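# Place yellow sponge on desk holding blue foam block

## Task

Find the desk that has a blue foam block on it and set the yellow sponge on that desk's surface itself, not on top of any object there. If no desk in the room has a blue foam block, put the sponge inside the tote near the door, fully within it and not draped over its rim. Every foam block must stay where it was and keep its orientation. Nothing new may end up on the floor, and the cartons must stay upright on their desks. The robot must not tip over or finish leaning. The result only counts if it holds without the robot supporting anything at the end.

## Robot and tools

The robot is a simulated Hello Robot Stretch 3 with one arm. Its base has two drive wheels and is 0.33 m long by 0.34 m wide. A lift carries the arm up and down a mast, and the arm telescopes out to the robot's RIGHT side. The arm cannot reach forward, so the base has to drive to move the gripper forward or back. On-the-spot turns pivot about the point midway between the wheels, 0.05 m behind the front edge. With the arm pulled in and the wrist folded, a turn sweeps a circle of radius 0.28 m. An unfolded, level wrist reaches past that circle.

Frames. The base frame has its origin on the floor between the drive wheels, with x forward, y left and z up. hand_pose is reported in this frame, at the point where the closed fingertips meet. The odometry frame is the base frame as it was at the start of the scene. Heading is positive to the left, from -3.142 to 3.142. Wheel slip is counted as travel.

execute_actions. Its argument actions is a list holding one action, or an empty list to get the state and images without moving. An action can contain base, joints, or both, plus an optional contact_limits. base holds exactly one key. translate_m is a straight drive, as an offset in metres from the base's current position; it ranges from -1 to 1 and positive means forward. rotate_rad is a turn on the spot, as an offset in radians, from -3.2 to 3.2, with positive meaning counter-clockwise seen from above. Sideways driving is not possible. Base offsets are measured from the base position in the most recent state report. joints is one dictionary keyed by joint name, and every value is an absolute target:
- lift_m: 0 to 1.1 m, the arm's height on the mast.
- arm_m: 0 to 0.52 m, the extension.
- wrist_yaw_rad: -1.345 to 4.42. At 0 the gripper points along the arm, positive swings it toward the front, and 3.0 folds it over the base.
- wrist_pitch_rad: -1.57 to 0.451. At 0 it is level, and negative tips the fingertips down.
- wrist_roll_rad: -2.911 to 2.911. At 0 the fingers sit side by side and level.
- gripper_m: -0.089 to 0.179. Larger values open it wider. The real fingertip gap is smaller than this number: about 0.007 less when nearly shut, 0.025 less when fully open, and zero below 0.007.
- head_pan_rad: -3.953 to 1.73. At 0 the head looks forward, positive turns left, and -1.57 looks along the arm.
- head_tilt_rad: -1.53 to 0.419. At 0 the head is level, and negative looks down.
The motions in an action start together. An action lasts at most 15 s. If any key is unknown or any value is out of range, the whole call is rejected and nothing moves. A joint or base left out of an action can keep pushing toward its earlier target. contact_limits takes only arm_m, a motor_effort percentage from 1 to 100. The arm stops when its effort reaches that level (negative when retracting). Lower values are gentler, but very low values stop it immediately, and the limit also caps the holding force until the next action. cameras is a list chosen from head_camera, nav_camera, wrist_camera and all. Leaving it out, giving null or giving ["all"] returns every camera, while [] returns no images. The pictures line lists the order of the images. If a result reports a stop, any later movement, wait or finished_scene calls in that same reply are not run.

wait takes seconds (0 to 10). It commands nothing new and returns the same state and images as an empty action. zoom_image takes camera and region [x0, y0, x1, y1] in pixels of that camera's latest full image, with (0, 0) at the top left and a region no bigger than 504 by 504. finished_scene takes scene, the number of the current scene. It ends that scene for good and reports whether the task succeeded, so the goal must already be reached and stable. A reply that contains no tool call ends everything.

Result lines. base_status and joint_status tell how each motion ended. done means the target was reached; for the base it only means the wheels turned as ordered. off_target means it stopped short and may still be pushing. contact_stop, time_out and torque_fault drop the old target. The arm and lift stop on a firm push and then go slack until they are commanded again. A slack lift can sag under load or keep pressing, and closing the fingers on a surface can push it upward. The base, wrist and head have no contact stop. A wrist servo that is overloaded for several seconds switches off for 10 s (torque_fault) and goes limp. on_its_own covers joints this call did not command; its "held at" value is a target, not a position. motor_effort is given in percent, positive toward higher joint values, with the peak in brackets; readings carry fixed and random errors. Positive wheel effort drives forward. lidar_m gives 12 distances, one for each 30-degree sector, starting straight ahead and going counter-clockwise (4th left, 7th behind, 10th right), in a plane 0.17 m above the floor and over a range of 0.15 to 12 m. "-" means nothing was detected. It misses glass, thin legs and tabletops, and with the lift low the robot's own parts block some sectors. wrist_depth_mm (45 to 1000) and head_depth_mm (280 to 4000, for the sideways head image) are 7x7 grids of median depths. base_tilt is in degrees, with forward and right positive. turned_by_wheels and turned_by_imu give the turn since the last result.

Cameras. head_camera and nav_camera are on the head and follow pan and tilt. wrist_camera is on the gripper. The calibration gives K, distortion and T_world_to_cam, which maps base-frame points into each camera's frame. These values carry small errors, larger for the wrist camera.

Gripping. To grasp, send a gripper_m smaller than the object's width. To let go, open at least 0.02 beyond the value where contact began. Neither the readings nor done confirm a grasp, so check the images.

Caution. Only fold or unfold the wrist (yaw 3.0) with lift_m between 0.32 and 0.95, wrist_pitch_rad -0.4 and roll near 0. Once folded, lift_m can go down to 0.25. Keep pitch at -0.5 or below whenever yaw is under -0.4. The base only reaches full speed with lift_m below 0.30, arm_m below 0.03 and wrist_yaw_rad above 2.54. The robot can tip if the arm pushes something rigid from above about 0.45 m, if it pushes again after a contact_stop, or if it drives while holding or pushing something fixed. Snagging on furniture is a tipping risk too, especially when reversing. If it leans, undo the last move in small steps, pull the gripper free, and lower lift_m to about 0.2. Avoid drops, slams, hard hits and strong pushes. Something may occasionally nudge loose objects, and the robot keeps holding its last command between replies.

Each tool is called after "Call:" by a JSON object that holds its "op" and its "data", one argument or row to a line.

## Session

Call:
{"op": "execute_actions", "data": {
  "actions": [
    {"joints":{"head_tilt_rad":-0.5}}
  ]
}}

Scene clock: 0.87 s.
base_odometry: x=+0.000 y=+0.000 heading=+0.000 (m, m, rad; odometry frame)
turned_by_wheels: +0.000 (rad since the last result)
turned_by_imu: +0.000 (rad since the last result)
base_tilt: forward=+1.0 right=-0.4 (deg)
lidar_m: 1.66 1.89 2.22 1.85 1.71 1.43 1.43 2.14 2.06 2.14 1.77 1.65
head_depth_mm: 1727 1843 1289 2139 2130 1666 1348 / 1817 1956 1658 2227 1984 1658 1354 / 1918 2057 2205 2400 2143 1655 1356 / 2021 2166 2346 2571 2141 1680 1362 / 2120 2312 2532 2731 2154 1675 1365 / 2241 2492 2682 2928 2171 1674 1362 / 2423 2595 2773 2887 2166 1674 1366
base_status: not commanded
joint_positions: lift_m=+0.371 arm_m=+0.002 wrist_yaw_rad=+2.858 wrist_pitch_rad=-0.309 wrist_roll_rad=-0.003 gripper_m=+0.037 head_pan_rad=+0.011 head_tilt_rad=-0.493
joint_status: all done
motor_effort: left_wheel=-1(1) right_wheel=+0(0) lift_m=+36(37) arm_m=+1(1) wrist_yaw_rad=+0(1) wrist_pitch_rad=+6(6) wrist_roll_rad=+0(0) gripper_m=+0(0) head_pan_rad=+0(0) head_tilt_rad=-3(25) (%)
hand_pose: x=+0.0450 y=+0.0803 z=+0.4087 quat_wxyz=(+0.207, +0.706, +0.010, +0.678) (m; base frame)
wrist_depth_mm: - - - - - - - / - - - - - - - / - - - - - - - / - - - - - - - / - 876 862 877 908 917 933 / 723 726 726 711 764 734 740 / 609 - 586 594 594 619 609
pictures: head_camera (sideways: a quarter turn clockwise sets it upright), nav_camera (sideways: a quarter turn counterclockwise sets it upright), wrist_camera
camera_calibration (this result's frames):
head_camera: T_world_to_cam=[[-0.434427, 0.0288336, -0.900245, 1.18895], [-0.000349769, 0.999482, 0.0321808, -0.0363929], [0.900707, 0.0142951, -0.434192, 0.519123], [0, 0, 0, 1]] pos_world=[0.0489201, -0.00532845, 1.29691]
nav_camera: T_world_to_cam=[[0.461342, -0.0266577, 0.886822, -1.12136], [-0.00883734, -0.999637, -0.0254515, 0.0813149], [0.887178, 0.00390472, -0.46141, 0.555275], [0, 0, 0, 1]] pos_world=[0.0254221, 0.0492242, 1.25273]
wrist_camera: T_world_to_cam=[[0.964204, -0.265147, 0.00280754, -0.0263529], [-0.110213, -0.410375, -0.905232, 0.447414], [0.241172, 0.872519, -0.424908, 0.257578], [0, 0, 0, 1]] pos_world=[0.0126, -0.0481217, 0.514535]
Images, in order (width x height): head_camera 896x504, nav_camera 672x504, wrist_camera 644x364.

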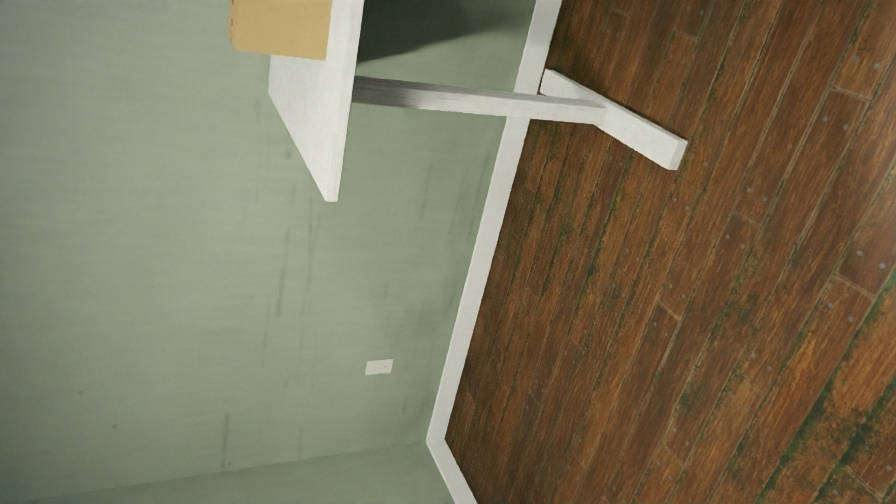

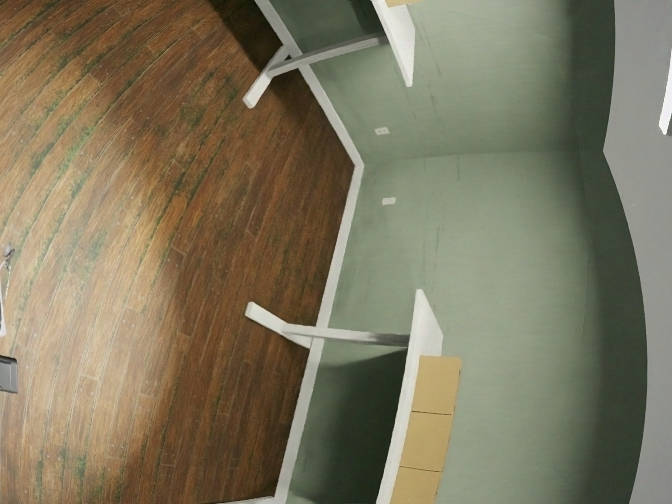

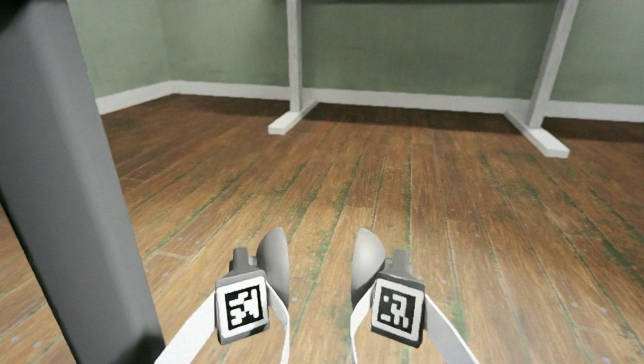

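Blocks likely hidden behind cartons.

Call:
{"op": "execute_actions", "data": {
  "actions": [
    {"joints":{"head_pan_rad":1.3,"head_tilt_rad":-0.35}}
  ],
  "cameras": ["nav_camera","head_camera"]
}}

Call:
{"op": "execute_actions", "data": {
  "actions": [
    {"joints":{"head_pan_rad":-1.1}}
  ],
  "cameras": ["nav_camera","head_camera"]
}}

Call:
{"op": "execute_actions", "data": {
  "actions": [
    {"joints":{"head_pan_rad":-2.4}}
  ],
  "cameras": ["nav_camera","head_camera"]
}}

Call:
{"op": "execute_actions", "data": {
  "actions": [
    {"joints":{"head_pan_rad":-3.7}}
  ],
  "cameras": ["nav_camera","head_camera"]
}}

Scene clock: 2.80 s.
base_odometry: x=+0.000 y=+0.000 heading=+0.000 (m, m, rad; odometry frame)
turned_by_wheels: +0.000 (rad since the last result)
turned_by_imu: +0.001 (rad since the last result)
base_tilt: forward=+0.9 right=-0.3 (deg)
lidar_m: 1.66 1.89 2.22 1.85 1.72 1.43 1.43 2.13 2.06 2.14 1.77 1.65
head_depth_mm: 1857 1954 1483 2179 2294 1922 1510 / 1910 2007 1525 2226 2357 1918 1506 / 1948 2047 1563 2310 2412 1925 1511 / 1976 2095 2175 2357 2447 1940 1509 / 2029 2169 2255 1943 2515 1935 1516 / 2064 2198 2338 2482 2574 1943 1520 / 2126 2256 2395 2561 2673 1931 1522
base_status: not commanded
joint_positions: lift_m=+0.371 arm_m=+0.002 wrist_yaw_rad=+2.858 wrist_pitch_rad=-0.309 wrist_roll_rad=-0.003 gripper_m=+0.037 head_pan_rad=+1.293 head_tilt_rad=-0.359
joint_status: all done
motor_effort: left_wheel=-1(1) right_wheel=+0(0) lift_m=+36(37) arm_m=+1(1) wrist_yaw_rad=+0(0) wrist_pitch_rad=+6(6) wrist_roll_rad=+0(0) gripper_m=-1(0) head_pan_rad=+5(53) head_tilt_rad=+3(14) (%)
hand_pose: x=+0.0450 y=+0.0803 z=+0.4087 quat_wxyz=(+0.207, +0.706, +0.010, +0.678) (m; base frame)
wrist_depth_mm: - - - - - - - / - - - - - - - / - - - - - - - / - - - - - - - / - 883 904 915 936 899 909 / 719 746 727 736 755 742 753 / 601 - 577 606 588 618 612
pictures: head_camera (sideways: a quarter turn clockwise sets it upright), nav_camera (sideways: a quarter turn counterclockwise sets it upright)
camera_calibration (this result's frames):
head_camera: T_world_to_cam=[[-0.117421, -0.288779, -0.950168, 1.25217], [-0.959302, 0.280407, 0.0333272, -0.0320415], [0.25681, 0.915412, -0.309952, 0.361369], [0, 0, 0, 1]] pos_world=[0.02349, 0.0397828, 1.30284]
nav_camera: T_world_to_cam=[[0.123435, 0.316689, 0.940464, -1.1893], [0.956607, -0.290042, -0.0278859, 0.0785996], [0.263943, 0.903097, -0.338748, 0.399455], [0, 0, 0, 1]] pos_world=[-0.0338214, 0.0386879, 1.256]
Images, in order (width x height): head_camera 896x504, nav_camera 672x504.

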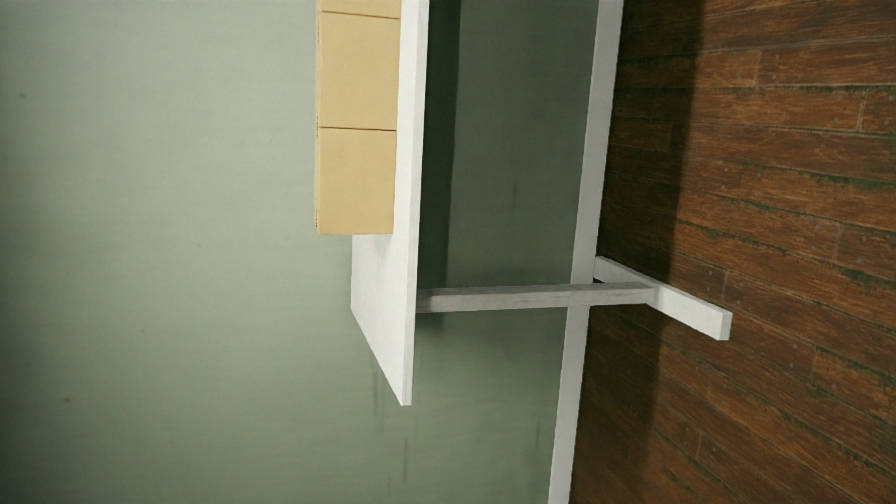

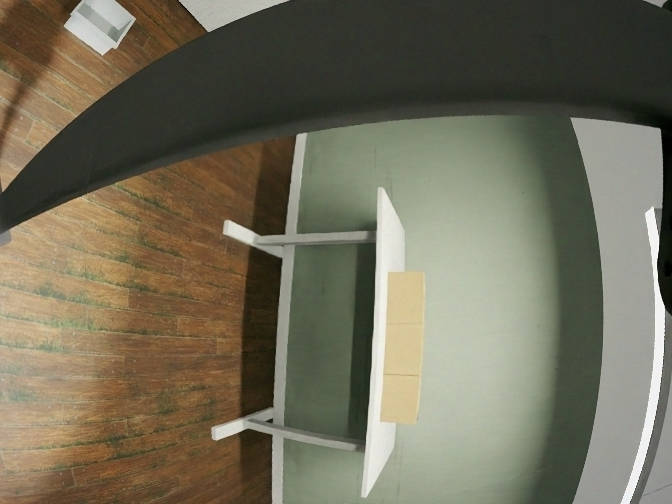

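Scene clock: 4.57 s.
base_odometry: x=+0.000 y=+0.000 heading=+0.000 (m, m, rad; odometry frame)
turned_by_wheels: +0.000 (rad since the last result)
turned_by_imu: +0.000 (rad since the last result)
base_tilt: forward=+0.9 right=-0.4 (deg)
lidar_m: 1.65 1.89 2.22 1.85 1.72 1.43 1.43 2.14 2.06 2.15 1.77 1.64
head_depth_mm: 2650 2847 2990 3097 2636 1922 1511 / 2467 2611 2786 2993 2662 1936 1512 / 2280 2439 2587 2765 2687 1934 1508 / 2161 2266 2377 2536 2587 1932 1510 / 2020 2128 2240 1855 2363 1948 1522 / 1914 1995 2045 2173 2297 1932 1526 / 1808 1895 1914 1388 2174 1945 1521
base_status: not commanded
joint_positions: lift_m=+0.371 arm_m=+0.002 wrist_yaw_rad=+2.858 wrist_pitch_rad=-0.309 wrist_roll_rad=-0.003 gripper_m=+0.037 head_pan_rad=-1.093 head_tilt_rad=-0.359
joint_status: all done
motor_effort: left_wheel=-1(1) right_wheel=+0(0) lift_m=+37(36) arm_m=+1(1) wrist_yaw_rad=+0(0) wrist_pitch_rad=+6(6) wrist_roll_rad=+0(0) gripper_m=-1(0) head_pan_rad=-5(52) head_tilt_rad=+4(3) (%)
hand_pose: x=+0.0450 y=+0.0803 z=+0.4087 quat_wxyz=(+0.207, +0.706, +0.010, +0.678) (m; base frame)
wrist_depth_mm: - - - - - - - / - - - - - - - / - - - - - - - / - - - - - - - / - 922 898 903 925 912 932 / 715 718 740 719 758 731 725 / 609 - 589 606 591 607 623
pictures: head_camera (sideways: a quarter turn clockwise sets it upright), nav_camera (sideways: a quarter turn counterclockwise sets it upright)
camera_calibration (this result's frames):
head_camera: T_world_to_cam=[[-0.112683, 0.290639, -0.950175, 1.25215], [0.890309, 0.454136, 0.0333274, -0.0433244], [0.441195, -0.842193, -0.309931, 0.360218], [0, 0, 0, 1]] pos_world=[0.0207416, -0.0408743, 1.30285]
nav_camera: T_world_to_cam=[[0.127456, -0.315071, 0.940471, -1.18933], [-0.894959, -0.445277, -0.0278862, 0.0898946], [0.427556, -0.838128, -0.338728, 0.398431], [0, 0, 0, 1]] pos_world=[0.0616873, -0.000759257, 1.256]
Images, in order (width x height): head_camera 896x504, nav_camera 672x504.

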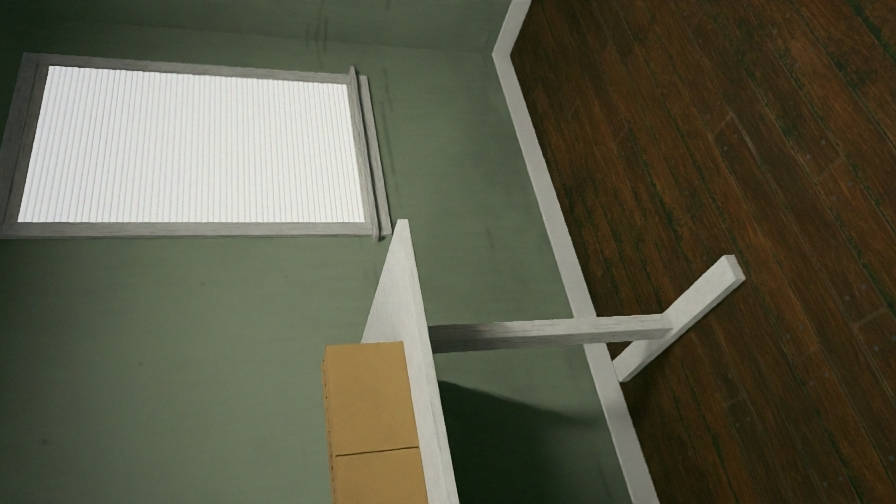

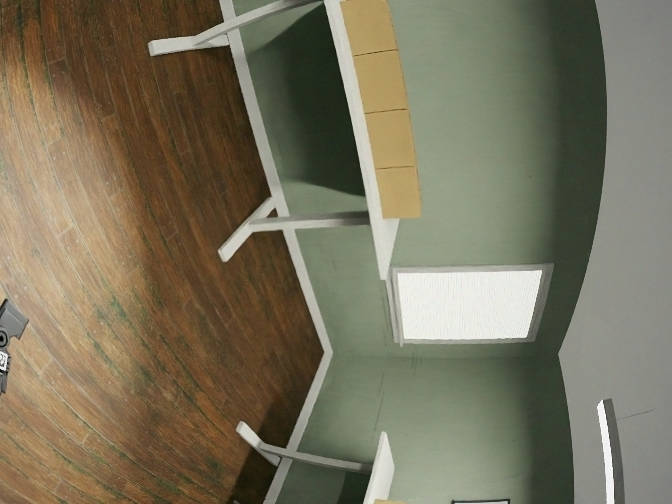

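Scene clock: 5.80 s.
base_odometry: x=+0.000 y=+0.000 heading=+0.000 (m, m, rad; odometry frame)
turned_by_wheels: +0.000 (rad since the last result)
turned_by_imu: +0.000 (rad since the last result)
base_tilt: forward=+0.9 right=-0.4 (deg)
lidar_m: 1.65 1.89 2.21 1.85 1.71 1.43 1.44 2.13 2.06 2.15 1.77 1.65
head_depth_mm: 2514 2638 2707 2826 2650 1929 1505 / 2500 2645 2802 2984 2666 1933 1511 / 2398 2531 2702 2887 2680 1923 1515 / 2334 2451 2562 2751 2527 1945 1521 / 2241 2382 2439 2619 2560 1941 1510 / 2213 2320 1848 2528 2562 1941 1529 / 2125 2233 1797 2445 2429 1966 1524
base_status: not commanded
joint_positions: lift_m=+0.371 arm_m=+0.002 wrist_yaw_rad=+2.858 wrist_pitch_rad=-0.309 wrist_roll_rad=-0.003 gripper_m=+0.037 head_pan_rad=-2.393 head_tilt_rad=-0.359
joint_status: all done
motor_effort: left_wheel=+0(1) right_wheel=+0(0) lift_m=+36(36) arm_m=+1(1) wrist_yaw_rad=+1(1) wrist_pitch_rad=+6(6) wrist_roll_rad=+0(0) gripper_m=+0(0) head_pan_rad=-5(52) head_tilt_rad=+3(4) (%)
hand_pose: x=+0.0450 y=+0.0803 z=+0.4087 quat_wxyz=(+0.207, +0.706, +0.010, +0.678) (m; base frame)
wrist_depth_mm: - - - - - - - / - - - - - - - / - - - - - - - / - - - - - - - / - 900 893 915 910 924 939 / 716 708 755 725 776 722 738 / 600 - 586 604 590 608 605
pictures: head_camera (sideways: a quarter turn clockwise sets it upright), nav_camera (sideways: a quarter turn counterclockwise sets it upright)
camera_calibration (this result's frames):
head_camera: T_world_to_cam=[[0.249902, 0.186318, -0.950176, 1.24994], [0.675741, -0.736385, 0.0333274, -0.0420155], [-0.693486, -0.650402, -0.309927, 0.367133], [0, 0, 0, 1]] pos_world=[-0.0293682, -0.0250418, 1.30285]
nav_camera: T_world_to_cam=[[-0.269492, -0.207088, 0.940473, -1.18691], [-0.668449, 0.743235, -0.0278863, 0.088513], [-0.693218, -0.636173, -0.338724, 0.405261], [0, 0, 0, 1]] pos_world=[0.0202377, -0.0537649, 1.256]
Images, in order (width x height): head_camera 896x504, nav_camera 672x504.

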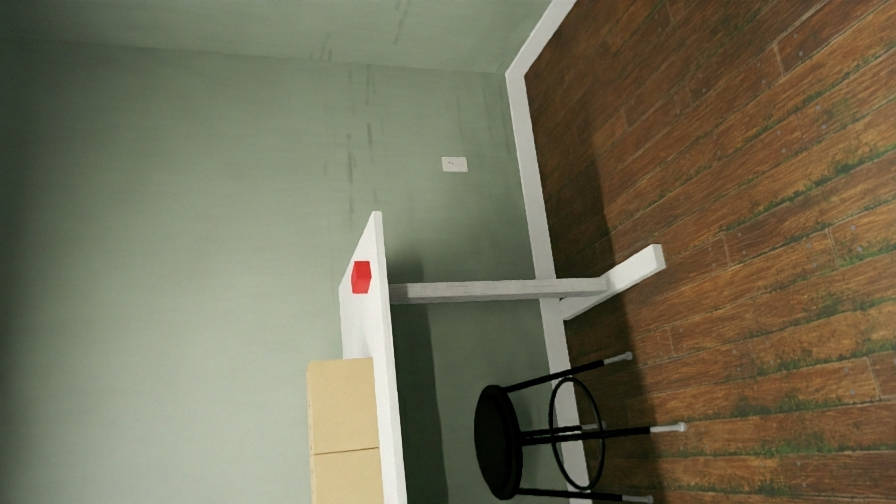

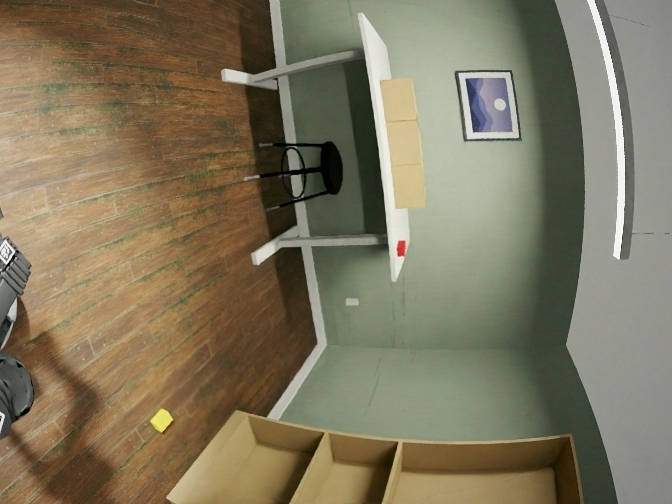

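Scene clock: 7.03 s.
base_odometry: x=+0.000 y=+0.000 heading=+0.000 (m, m, rad; odometry frame)
turned_by_wheels: +0.000 (rad since the last result)
turned_by_imu: +0.000 (rad since the last result)
base_tilt: forward=+1.0 right=-0.4 (deg)
lidar_m: 1.65 1.89 2.21 1.84 1.72 1.43 1.44 2.14 2.06 2.15 1.77 1.66
head_depth_mm: 1480 1557 1648 1750 1865 1913 1500 / 1473 1560 1641 1747 1856 1928 1458 / 1471 1570 1645 1759 1879 1935 1473 / 1468 1557 1652 1733 1852 1934 1492 / 1466 1550 1636 1735 1850 1936 1521 / 1456 1533 1633 1713 1831 1824 1525 / 1425 1397 1480 1619 1634 1810 1519
base_status: not commanded
joint_positions: lift_m=+0.371 arm_m=+0.002 wrist_yaw_rad=+2.858 wrist_pitch_rad=-0.309 wrist_roll_rad=-0.003 gripper_m=+0.037 head_pan_rad=-3.693 head_tilt_rad=-0.359
joint_status: all done
motor_effort: left_wheel=+0(0) right_wheel=+0(0) lift_m=+37(36) arm_m=+1(1) wrist_yaw_rad=+0(1) wrist_pitch_rad=+6(6) wrist_roll_rad=+0(0) gripper_m=+0(0) head_pan_rad=-4(53) head_tilt_rad=+4(4) (%)
hand_pose: x=+0.0450 y=+0.0803 z=+0.4087 quat_wxyz=(+0.207, +0.706, +0.010, +0.678) (m; base frame)
wrist_depth_mm: - - - - - - - / - - - - - - - / - - - - - - - / - - - - - - - / - 919 897 921 921 920 900 / 722 730 742 732 755 726 737 / 602 - 588 609 598 611 624
pictures: head_camera (sideways: a quarter turn clockwise sets it upright), nav_camera (sideways: a quarter turn counterclockwise sets it upright)
camera_calibration (this result's frames):
head_camera: T_world_to_cam=[[0.246368, -0.19095, -0.950179, 1.24996], [-0.52879, -0.848098, 0.0333275, -0.034668], [-0.812209, 0.494235, -0.309917, 0.367845], [0, 0, 0, 1]] pos_world=[-0.0275169, 0.0274771, 1.30285]
nav_camera: T_world_to_cam=[[-0.271622, 0.20427, 0.940476, -1.1869], [0.537341, 0.842904, -0.0278865, 0.0811579], [-0.798427, 0.497782, -0.338714, 0.405891], [0, 0, 0, 1]] pos_world=[-0.0419242, -0.0280042, 1.256]
Images, in order (width x height): head_camera 896x504, nav_camera 672x504.

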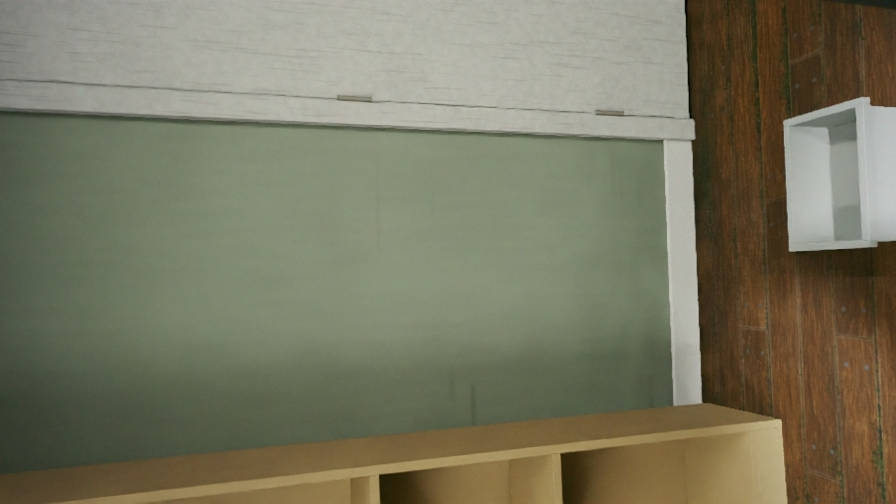

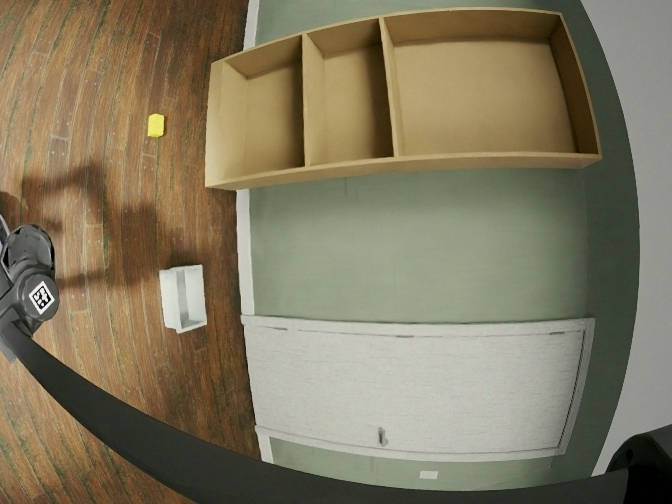

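Call:
{"op": "execute_actions", "data": {
  "actions": [
    {"base":{"rotate_rad":-2.65},"joints":{"lift_m":0.28,"head_pan_rad":-1.57,"head_tilt_rad":-1.0}}
  ],
  "cameras": []
}}

Call:
{"op": "execute_actions", "data": {
  "actions": [
    {"base":{"translate_m":1.0}}
  ],
  "cameras": []
}}

Call:
{"op": "execute_actions", "data": {
  "actions": [
    {"joints":{"lift_m":0.4,"wrist_pitch_rad":-0.4}}
  ],
  "cameras": ["head_camera"]
}}

Call:
{"op": "execute_actions", "data": {
  "actions": [
    {"joints":{"wrist_yaw_rad":0,"gripper_m":0.17}}
  ],
  "cameras": []
}}

Call:
{"op": "execute_actions", "data": {
  "actions": [
    {"joints":{"wrist_pitch_rad":-1.5,"arm_m":0.15}}
  ]
}}

Scene clock: 12.37 s.
base_odometry: x=+0.000 y=+0.000 heading=-2.650 (m, m, rad; odometry frame)
turned_by_wheels: -2.650 (rad since the last result)
turned_by_imu: -2.643 (rad since the last result)
base_tilt: forward=+0.9 right=-0.3 (deg)
lidar_m: 2.33 1.85 2.15 1.77 2.07 1.65 1.89 2.22 1.84 1.74 1.65 1.43
head_depth_mm: 2329 2234 1855 1584 1383 1236 1111 / 2159 2253 1849 1599 1383 1234 1114 / 2003 2185 1866 1582 1382 1235 - / 1841 2118 1863 1590 1386 1232 - / 1723 2001 1870 1593 1384 1233 1112 / 1624 1867 1852 1553 1387 1235 1110 / 1533 1749 1856 1540 1395 1237 1109
base_status: done
joint_positions: lift_m=+0.280 arm_m=+0.002 wrist_yaw_rad=+2.858 wrist_pitch_rad=-0.310 wrist_roll_rad=-0.003 gripper_m=+0.037 head_pan_rad=-1.577 head_tilt_rad=-0.988
joint_status: all done
motor_effort: left_wheel=+4(16) right_wheel=-2(5) lift_m=+31(33) arm_m=+0(0) wrist_yaw_rad=+1(1) wrist_pitch_rad=+6(7) wrist_roll_rad=+0(0) gripper_m=+1(1) head_pan_rad=+4(52) head_tilt_rad=-5(28) (%)
hand_pose: x=+0.0449 y=+0.0802 z=+0.3179 quat_wxyz=(+0.207, +0.706, +0.010, +0.678) (m; base frame)
wrist_depth_mm: - - - - - - - / - - - - - - - / - - - - - - - / - 986 993 983 - - 992 / - 731 748 733 738 749 750 / 582 592 607 597 628 595 602 / 501 - 478 495 484 496 505
pictures: none
No camera images: the call's "cameras" was empty. Leave "cameras" out to get every camera's image.

Scene clock: 17.47 s.
base_odometry: x=-0.881 y=-0.472 heading=-2.650 (m, m, rad; odometry frame)
turned_by_wheels: +0.000 (rad since the last result)
turned_by_imu: +0.009 (rad since the last result)
base_tilt: forward=+1.0 right=-0.3 (deg)
lidar_m: 1.64 1.21 1.12 1.69 2.58 2.48 2.88 2.62 1.69 0.98 1.11 0.89
head_depth_mm: 1570 1919 1851 1553 1383 1225 1104 / 1474 1763 1858 1583 1387 1220 1118 / 1374 1631 1824 1585 1382 1227 - / 1286 1504 1765 1562 1390 1230 - / 949 1074 1403 1519 1395 1232 1107 / 1059 1116 1454 1488 1389 1234 1104 / 1022 1089 1337 1459 1363 1235 1113
base_status: done
joint_positions: lift_m=+0.280 arm_m=+0.002 wrist_yaw_rad=+2.858 wrist_pitch_rad=-0.310 wrist_roll_rad=-0.003 gripper_m=+0.037 head_pan_rad=-1.577 head_tilt_rad=-0.988
joint_status: not commanded
motor_effort: left_wheel=+3(16) right_wheel=-2(4) lift_m=+31(30) arm_m=+0(0) wrist_yaw_rad=+0(0) wrist_pitch_rad=+7(7) wrist_roll_rad=+0(0) gripper_m=+0(0) head_pan_rad=+4(4) head_tilt_rad=-5(5) (%)
hand_pose: x=+0.0449 y=+0.0801 z=+0.3178 quat_wxyz=(+0.207, +0.706, +0.010, +0.677) (m; base frame)
wrist_depth_mm: - - - - - - - / - - - - - - - / - - - - - - - / - 975 981 - - 989 - / - 724 745 756 736 744 758 / 580 593 611 592 628 599 596 / 502 - 478 499 491 502 504
pictures: none
No camera images: the call's "cameras" was empty. Leave "cameras" out to get every camera's image.

Scene clock: 19.40 s.
base_odometry: x=-0.881 y=-0.472 heading=-2.650 (m, m, rad; odometry frame)
turned_by_wheels: +0.000 (rad since the last result)
turned_by_imu: +0.001 (rad since the last result)
base_tilt: forward=+0.9 right=-0.4 (deg)
lidar_m: 1.64 1.21 1.12 1.69 2.58 2.48 2.87 2.61 1.69 0.98 1.11 0.89
head_depth_mm: 1574 1941 1855 1557 1383 1227 1106 / 1486 1780 1860 1583 1381 1234 1125 / 1377 1640 1806 1587 1384 1240 - / 1284 1508 1770 1550 1386 1254 - / 947 1077 1401 1510 1388 1237 1110 / 1055 1113 1458 1483 1390 1237 1113 / 1021 1084 1346 1459 1356 1231 1109
base_status: not commanded
joint_positions: lift_m=+0.400 arm_m=+0.002 wrist_yaw_rad=+2.858 wrist_pitch_rad=-0.413 wrist_roll_rad=-0.003 gripper_m=+0.037 head_pan_rad=-1.577 head_tilt_rad=-0.988
joint_status: all done
motor_effort: left_wheel=+2(2) right_wheel=-2(1) lift_m=+42(43) arm_m=+0(0) wrist_yaw_rad=+0(1) wrist_pitch_rad=+6(9) wrist_roll_rad=+0(0) gripper_m=-1(0) head_pan_rad=+4(4) head_tilt_rad=-4(5) (%)
hand_pose: x=+0.0417 y=+0.0689 z=+0.4135 quat_wxyz=(+0.242, +0.704, +0.047, +0.666) (m; base frame)
wrist_depth_mm: - - - - - - - / - - - - - - - / - - - - - - - / - 989 - - - - - / 819 820 815 809 830 799 818 / 664 - 684 690 706 692 677 / 588 - 568 571 562 579 591
pictures: head_camera (sideways: a quarter turn clockwise sets it upright)
camera_calibration (this result's frames):
head_camera: T_world_to_cam=[[0.0382935, 0.809187, -0.586302, 0.776856], [0.999266, -0.0304604, 0.0232255, -0.0308137], [0.000934763, -0.586762, -0.809759, 1.01315], [0, 0, 0, 1]] pos_world=[0.0000954613, -0.0350826, 1.2766]
Images, in order (width x height): head_camera 896x504.

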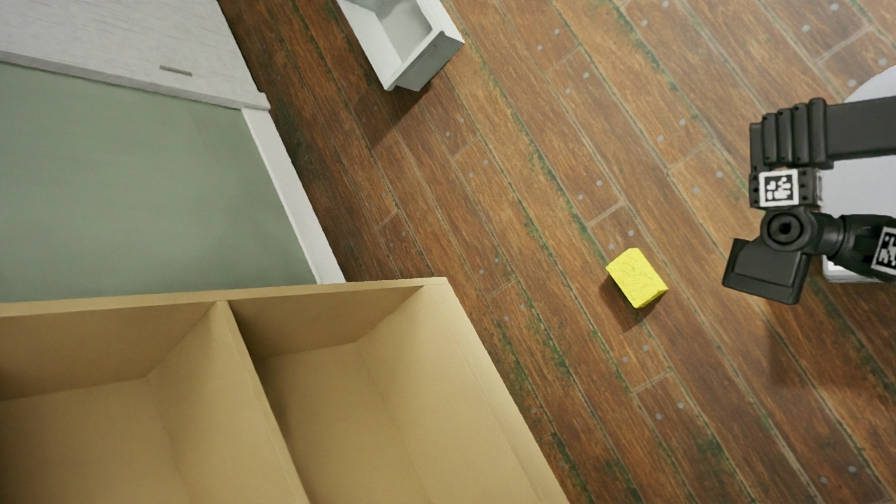

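Scene clock: 21.83 s.
base_odometry: x=-0.881 y=-0.472 heading=-2.650 (m, m, rad; odometry frame)
turned_by_wheels: +0.000 (rad since the last result)
turned_by_imu: +0.001 (rad since the last result)
base_tilt: forward=+1.0 right=-0.4 (deg)
lidar_m: 1.64 1.21 1.12 1.69 2.58 2.47 2.87 2.62 1.69 0.98 1.11 0.89
head_depth_mm: 1579 1922 1845 1549 1387 1233 1107 / 1474 1768 1851 1598 1388 1236 1125 / 1371 1625 1810 1595 1392 1255 - / 1284 1503 1763 1562 1381 1253 - / 945 1079 1395 1522 1394 1233 1108 / 1059 1111 1456 1482 1392 1235 1107 / 1020 1084 1339 1470 1366 1232 1107
base_status: not commanded
joint_positions: lift_m=+0.400 arm_m=+0.002 wrist_yaw_rad=+0.003 wrist_pitch_rad=-0.413 wrist_roll_rad=-0.003 gripper_m=+0.170 head_pan_rad=-1.577 head_tilt_rad=-0.988
joint_status: all done
motor_effort: left_wheel=+2(2) right_wheel=-1(2) lift_m=+42(42) arm_m=+0(1) wrist_yaw_rad=-2(5) wrist_pitch_rad=+6(6) wrist_roll_rad=+0(0) gripper_m=+0(93) head_pan_rad=+4(4) head_tilt_rad=-4(5) (%)
hand_pose: x=-0.0208 y=-0.3721 z=+0.4135 quat_wxyz=(+0.694, +0.147, -0.690, -0.144) (m; base frame)
wrist_depth_mm: 674 779 832 - - - - / 726 796 894 - - - - / 762 860 985 - - - - / 783 828 837 998 - 903 - / 662 715 798 820 808 839 824 / 636 698 683 690 683 676 688 / - 576 564 577 592 574 593
pictures: none
No camera images: the call's "cameras" was empty. Leave "cameras" out to get every camera's image.

Scene clock: 24.17 s.
base_odometry: x=-0.881 y=-0.472 heading=-2.650 (m, m, rad; odometry frame)
turned_by_wheels: +0.000 (rad since the last result)
turned_by_imu: +0.001 (rad since the last result)
base_tilt: forward=+1.0 right=-0.3 (deg)
lidar_m: 1.64 1.21 1.12 1.69 2.58 2.47 2.88 2.62 1.70 0.98 1.11 0.89
head_depth_mm: 1581 1930 1854 1552 1386 1226 1108 / 1477 1768 1867 1582 1386 1230 1125 / 1373 1623 1823 1586 1414 1194 1139 / 1288 1500 1752 1548 1387 1193 1139 / 947 1078 1395 1517 1390 1238 1111 / 1058 1111 1461 1478 1395 1231 1111 / 1020 1085 1345 1468 1360 1229 1106
base_status: not commanded
joint_positions: lift_m=+0.400 arm_m=+0.150 wrist_yaw_rad=+0.002 wrist_pitch_rad=-1.495 wrist_roll_rad=-0.003 gripper_m=+0.170 head_pan_rad=-1.577 head_tilt_rad=-0.988
joint_status: all done
motor_effort: left_wheel=+2(2) right_wheel=-2(1) lift_m=+42(42) arm_m=+5(5) wrist_yaw_rad=-1(3) wrist_pitch_rad=-3(4) wrist_roll_rad=+0(0) gripper_m=+0(1) head_pan_rad=+4(4) head_tilt_rad=-5(5) (%)
hand_pose: x=-0.0216 y=-0.2900 z=+0.2812 quat_wxyz=(+0.520, +0.482, -0.517, -0.480) (m; base frame)
wrist_depth_mm: 425 427 387 430 427 433 429 / 438 434 434 431 439 435 435 / 442 439 440 442 441 439 440 / 444 442 440 441 445 443 439 / 448 449 453 447 450 452 452 / 449 459 452 459 451 452 451 / - 458 462 - - - 454
pictures: head_camera (sideways: a quarter turn clockwise sets it upright), nav_camera (sideways: a quarter turn counterclockwise sets it upright), wrist_camera
camera_calibration (this result's frames):
head_camera: T_world_to_cam=[[0.0382936, 0.809186, -0.586303, 0.776857], [0.999266, -0.0304606, 0.0232256, -0.0308137], [0.000934692, -0.586762, -0.809759, 1.01315], [0, 0, 0, 1]] pos_world=[0.0000954571, -0.0350826, 1.2766]
nav_camera: T_world_to_cam=[[-0.036516, -0.826534, 0.561701, -0.69458], [-0.999291, 0.0353536, -0.0129413, 0.0710571], [-0.00916178, -0.561776, -0.827239, 1.03659], [0, 0, 0, 1]] pos_world=[0.0551404, 0.00572438, 1.24857]
wrist_camera: T_world_to_cam=[[-0.999882, -0.00905096, -0.0124392, -0.0239049], [-0.00971192, 0.998486, 0.0541442, 0.313659], [0.0119303, 0.0542586, -0.998456, 0.461571], [0, 0, 0, 1]] pos_world=[-0.0263625, -0.338445, 0.443578]
Images, in order (width x height): head_camera 896x504, nav_camera 672x504, wrist_camera 644x364.

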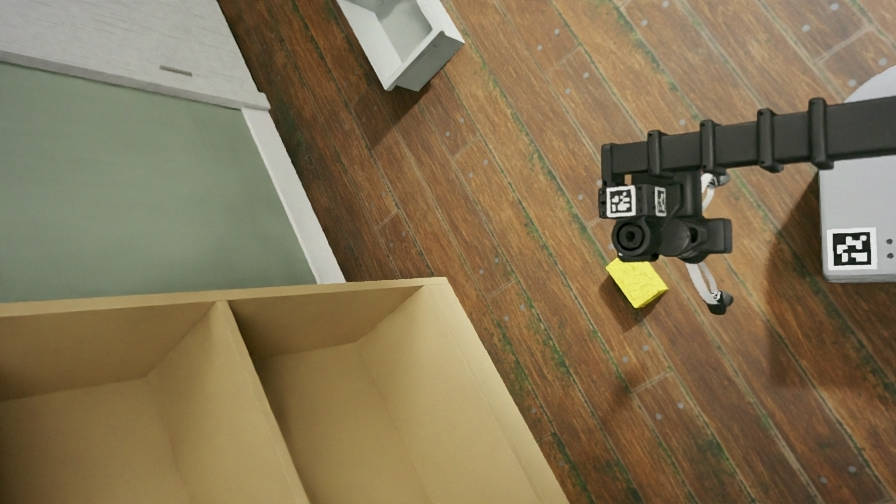

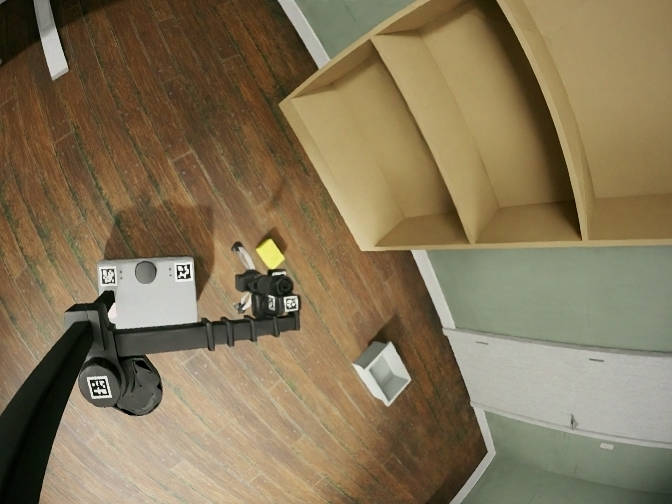

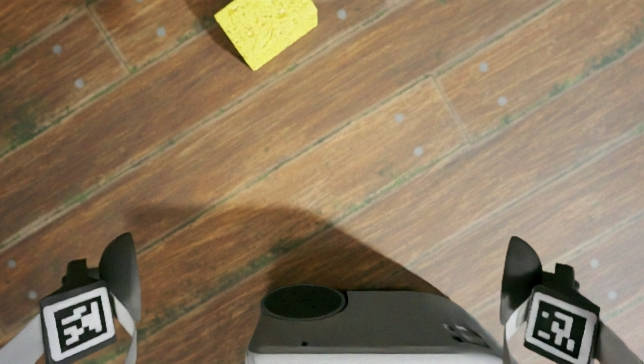

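Call:
{"op": "execute_actions", "data": {
  "actions": [
    {"base":{"translate_m":0.065},"joints":{"wrist_roll_rad":0.97,"arm_m":0.368,"lift_m":0.24}}
  ],
  "cameras": ["wrist_camera","head_camera"]
}}

Scene clock: 27.40 s.
base_odometry: x=-0.939 y=-0.503 heading=-2.650 (m, m, rad; odometry frame)
turned_by_wheels: +0.000 (rad since the last result)
turned_by_imu: +0.001 (rad since the last result)
base_tilt: forward=+0.9 right=-0.4 (deg)
lidar_m: 1.59 1.16 1.09 1.67 2.62 2.54 2.94 2.67 1.65 0.98 1.02 0.84
head_depth_mm: 1535 1865 1858 1550 1394 1232 1106 / 1433 1732 1872 1585 1389 1235 1127 / 1340 1584 1818 1593 1368 1230 - / 952 1105 1397 1533 1335 1230 1144 / 1015 1110 1487 1501 1390 1235 1109 / 1045 1114 1413 1470 1389 1233 1104 / 987 1083 1297 1435 1353 1232 1112
base_status: done
joint_positions: lift_m=+0.240 arm_m=+0.368 wrist_yaw_rad=+0.001 wrist_pitch_rad=-1.496 wrist_roll_rad=+0.967 gripper_m=+0.170 head_pan_rad=-1.577 head_tilt_rad=-0.988
joint_status: all done
motor_effort: left_wheel=+2(10) right_wheel=-1(2) lift_m=+31(38) arm_m=+5(3) wrist_yaw_rad=-1(1) wrist_pitch_rad=-3(3) wrist_roll_rad=+1(3) gripper_m=-1(0) head_pan_rad=+4(4) head_tilt_rad=-5(5) (%)
hand_pose: x=-0.0216 y=-0.5075 z=+0.1216 quat_wxyz=(+0.219, +0.203, -0.699, -0.650) (m; base frame)
wrist_depth_mm: 278 276 270 267 265 259 258 / 281 278 274 271 266 264 259 / 287 281 281 275 272 268 264 / 291 287 284 234 276 272 268 / 295 289 285 237 278 277 271 / 299 295 293 241 286 280 276 / - 298 297 290 287 283 277
pictures: head_camera (sideways: a quarter turn clockwise sets it upright), wrist_camera
camera_calibration (this result's frames):
head_camera: T_world_to_cam=[[0.0382936, 0.809187, -0.586303, 0.776857], [0.999266, -0.0304606, 0.0232255, -0.0308137], [0.000934693, -0.586762, -0.809759, 1.01315], [0, 0, 0, 1]] pos_world=[0.0000954571, -0.0350826, 1.2766]
wrist_camera: T_world_to_cam=[[-0.571773, 0.817065, -0.0740247, 0.40816], [0.812605, 0.57644, 0.085962, 0.339231], [0.112907, -0.0110021, -0.993545, 0.282485], [0, 0, 0, 1]] pos_world=[-0.074181, -0.525932, 0.281714]
Images, in order (width x height): head_camera 896x504, wrist_camera 644x364.

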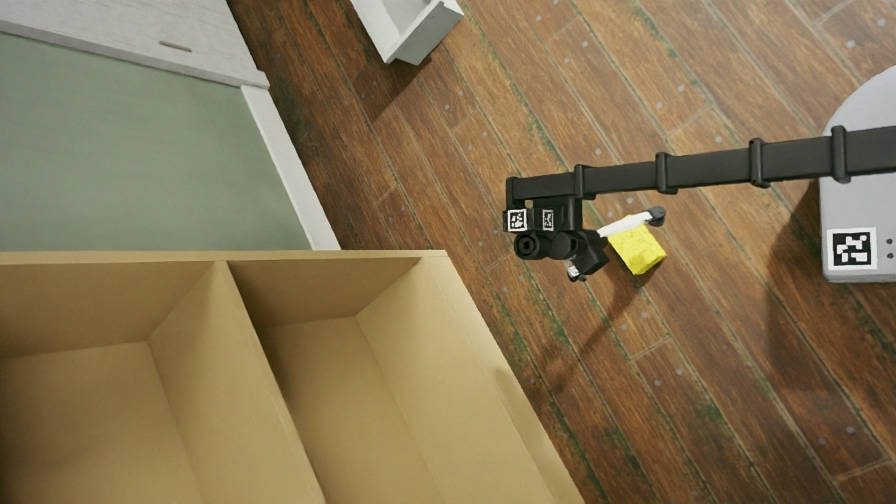

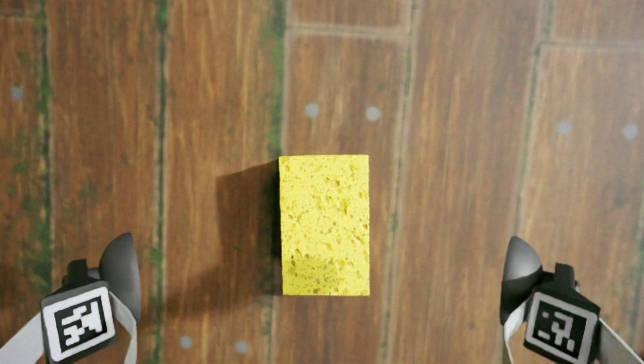

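Call:
{"op": "execute_actions", "data": {
  "actions": [
    {"joints":{"lift_m":0.145}}
  ],
  "cameras": []
}}

Call:
{"op": "execute_actions", "data": {
  "actions": [
    {"joints":{"gripper_m":0.02}}
  ],
  "cameras": ["wrist_camera"]
}}

Call:
{"op": "execute_actions", "data": {
  "actions": [
    {"joints":{"lift_m":0.4,"arm_m":0,"wrist_roll_rad":0,"wrist_pitch_rad":-0.4,"head_pan_rad":1.0,"head_tilt_rad":-0.3}}
  ]
}}

Scene clock: 29.73 s.
base_odometry: x=-0.939 y=-0.503 heading=-2.650 (m, m, rad; odometry frame)
turned_by_wheels: +0.000 (rad since the last result)
turned_by_imu: +0.001 (rad since the last result)
base_tilt: forward=+0.9 right=-0.3 (deg)
lidar_m: 1.59 1.16 1.09 1.66 2.62 2.53 2.94 2.67 1.65 1.04 1.02 0.84
head_depth_mm: 1532 1869 1852 1550 1392 1237 1110 / 1441 1721 1865 1582 1391 1225 1122 / 1332 1589 1811 1591 1410 1229 - / 953 1105 1389 1521 1416 1231 1142 / 1016 1106 1484 1505 1394 1230 1109 / 1047 1113 1397 1461 1385 1231 1105 / 987 1080 1300 1432 1346 1236 1110
base_status: not commanded
joint_positions: lift_m=+0.145 arm_m=+0.368 wrist_yaw_rad=+0.001 wrist_pitch_rad=-1.496 wrist_roll_rad=+0.967 gripper_m=+0.170 head_pan_rad=-1.577 head_tilt_rad=-0.988
joint_status: all done
motor_effort: left_wheel=+2(2) right_wheel=-1(1) lift_m=+30(31) arm_m=+5(5) wrist_yaw_rad=-2(1) wrist_pitch_rad=-3(2) wrist_roll_rad=+1(1) gripper_m=+0(0) head_pan_rad=+4(4) head_tilt_rad=-5(5) (%)
hand_pose: x=-0.0216 y=-0.5075 z=+0.0266 quat_wxyz=(+0.219, +0.203, -0.699, -0.650) (m; base frame)
wrist_depth_mm: 181 180 177 175 172 169 169 / 184 182 178 178 174 172 170 / 187 185 182 179 178 176 172 / 190 189 184 137 179 177 176 / 194 190 187 139 182 180 177 / 197 194 190 141 184 183 180 / - 197 194 143 187 185 181
pictures: none
No camera images: the call's "cameras" was empty. Leave "cameras" out to get every camera's image.

Scene clock: 31.73 s.
base_odometry: x=-0.939 y=-0.503 heading=-2.650 (m, m, rad; odometry frame)
turned_by_wheels: +0.000 (rad since the last result)
turned_by_imu: +0.001 (rad since the last result)
base_tilt: forward=+0.9 right=-0.4 (deg)
lidar_m: 1.60 1.16 1.09 1.67 2.63 2.53 2.94 2.67 1.64 1.00 1.02 0.84
head_depth_mm: 1537 1881 1853 1554 1378 1232 1106 / 1445 1726 1867 1575 1385 1229 1118 / 1330 1588 1816 1588 1415 1237 - / 950 1105 1390 1536 1399 1232 1137 / 1018 1111 1485 1495 1393 1238 1106 / 1045 1106 1405 1467 1396 1232 1111 / 982 1080 1290 1438 1360 1233 1112
base_status: not commanded
joint_positions: lift_m=+0.145 arm_m=+0.368 wrist_yaw_rad=+0.001 wrist_pitch_rad=-1.496 wrist_roll_rad=+0.967 gripper_m=+0.021 head_pan_rad=-1.577 head_tilt_rad=-0.988
joint_status: all done
motor_effort: left_wheel=+2(2) right_wheel=-1(1) lift_m=+30(30) arm_m=+6(5) wrist_yaw_rad=+0(1) wrist_pitch_rad=-2(3) wrist_roll_rad=+1(1) gripper_m=-19(99) head_pan_rad=+4(5) head_tilt_rad=-4(4) (%)
hand_pose: x=-0.0216 y=-0.5075 z=+0.0266 quat_wxyz=(+0.219, +0.203, -0.699, -0.650) (m; base frame)
wrist_depth_mm: 181 180 177 175 172 170 169 / 184 181 179 177 174 172 171 / 187 185 183 180 177 175 173 / 190 189 184 134 180 178 175 / 193 191 188 136 181 180 177 / 196 193 139 138 137 182 179 / 198 197 195 141 188 185 182
pictures: wrist_camera
camera_calibration (this result's frames):
wrist_camera: T_world_to_cam=[[-0.571773, 0.817065, -0.0740246, 0.401129], [0.812605, 0.57644, 0.085962, 0.3474], [0.112907, -0.011002, -0.993545, 0.188095], [0, 0, 0, 1]] pos_world=[-0.074181, -0.525935, 0.186711]
Images, in order (width x height): wrist_camera 644x364.

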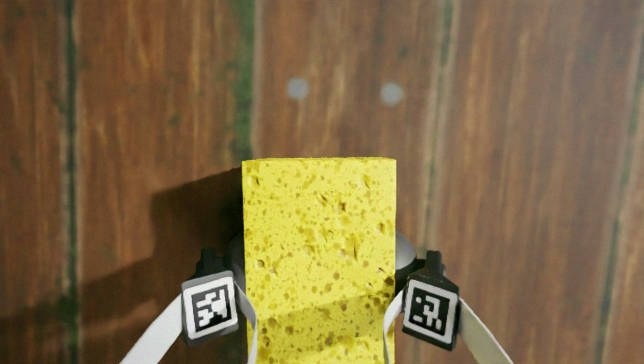

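Scene clock: 35.63 s.
base_odometry: x=-0.939 y=-0.503 heading=-2.650 (m, m, rad; odometry frame)
turned_by_wheels: +0.000 (rad since the last result)
turned_by_imu: +0.001 (rad since the last result)
base_tilt: forward=+0.9 right=-0.4 (deg)
lidar_m: 1.60 1.15 1.09 1.67 2.62 2.54 2.94 2.67 1.64 0.98 1.02 0.85
head_depth_mm: 1368 1430 1490 1380 922 1701 1528 / 1422 1489 1552 1261 978 1782 1591 / 1499 1558 1627 1020 1453 1815 1530 / 1536 1611 1716 1060 1426 1355 1590 / 1608 1698 1811 1112 1982 1917 1549 / 1704 1769 1868 1172 2123 2087 1604 / 1785 1908 1995 1217 2249 1868 1598
base_status: not commanded
joint_positions: lift_m=+0.400 arm_m=+0.002 wrist_yaw_rad=+0.001 wrist_pitch_rad=-0.420 wrist_roll_rad=+0.003 gripper_m=+0.021 head_pan_rad=+0.993 head_tilt_rad=-0.310
joint_status: all done
joint sent to its limit — the command would take arm_m past its lower limit, so that joint was sent only as far as its limit.
motor_effort: left_wheel=+2(2) right_wheel=-1(1) lift_m=+42(44) arm_m=-3(3) wrist_yaw_rad=+0(1) wrist_pitch_rad=+9(9) wrist_roll_rad=-2(3) gripper_m=-19(18) head_pan_rad=+5(53) head_tilt_rad=+4(29) (%)
hand_pose: x=-0.0213 y=-0.3715 z=+0.4120 quat_wxyz=(+0.691, +0.148, -0.692, -0.148) (m; base frame)
wrist_depth_mm: 661 754 822 768 - - - / 702 784 897 856 - - - / 750 854 966 991 - - - / 757 827 746 134 956 940 960 / 649 678 748 136 782 792 817 / 632 683 139 137 137 680 675 / 577 579 543 140 547 585 583
pictures: head_camera (sideways: a quarter turn clockwise sets it upright), nav_camera (sideways: a quarter turn counterclockwise sets it upright), wrist_camera
camera_calibration (this result's frames):
head_camera: T_world_to_cam=[[-0.171641, -0.201574, -0.964317, 1.27098], [-0.83456, 0.549892, 0.0336, -0.0331597], [0.523497, 0.810547, -0.26261, 0.298126], [0, 0, 0, 1]] pos_world=[0.0344107, 0.0327854, 1.30503]
nav_camera: T_world_to_cam=[[0.185875, 0.226834, 0.956032, -1.21001], [0.828999, -0.558516, -0.0286595, 0.0803869], [0.527458, 0.797876, -0.291859, 0.336824], [0, 0, 0, 1]] pos_world=[-0.0193911, 0.050625, 1.25741]
wrist_camera: T_world_to_cam=[[-0.999892, -0.0140199, -0.00431704, -0.0278221], [-0.00364956, 0.522778, -0.852461, 0.584938], [0.0142083, -0.852354, -0.522772, 0.0638507], [0, 0, 0, 1]] pos_world=[-0.0265915, -0.251759, 0.531896]
Images, in order (width x height): head_camera 896x504, nav_camera 672x504, wrist_camera 644x364.

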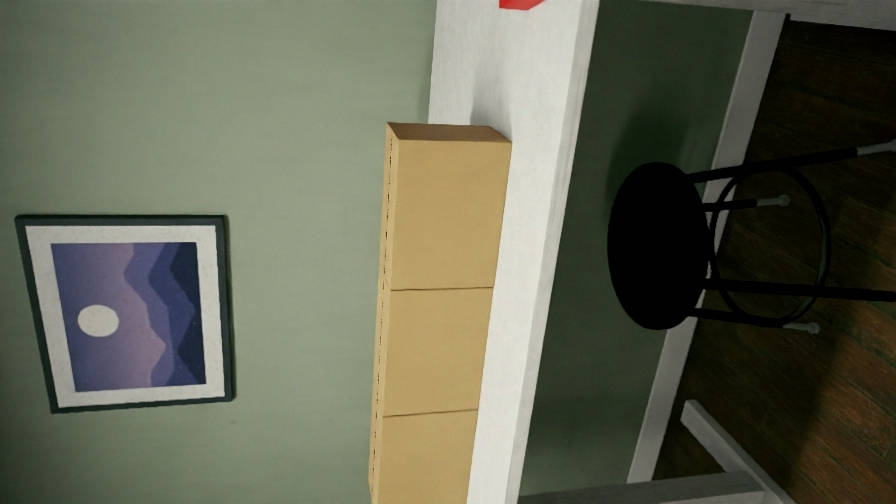

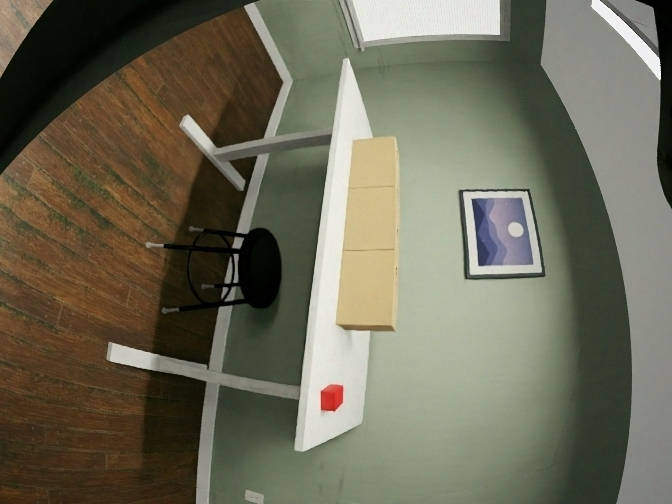

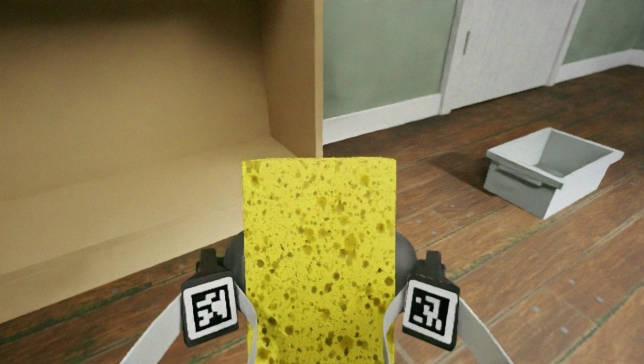

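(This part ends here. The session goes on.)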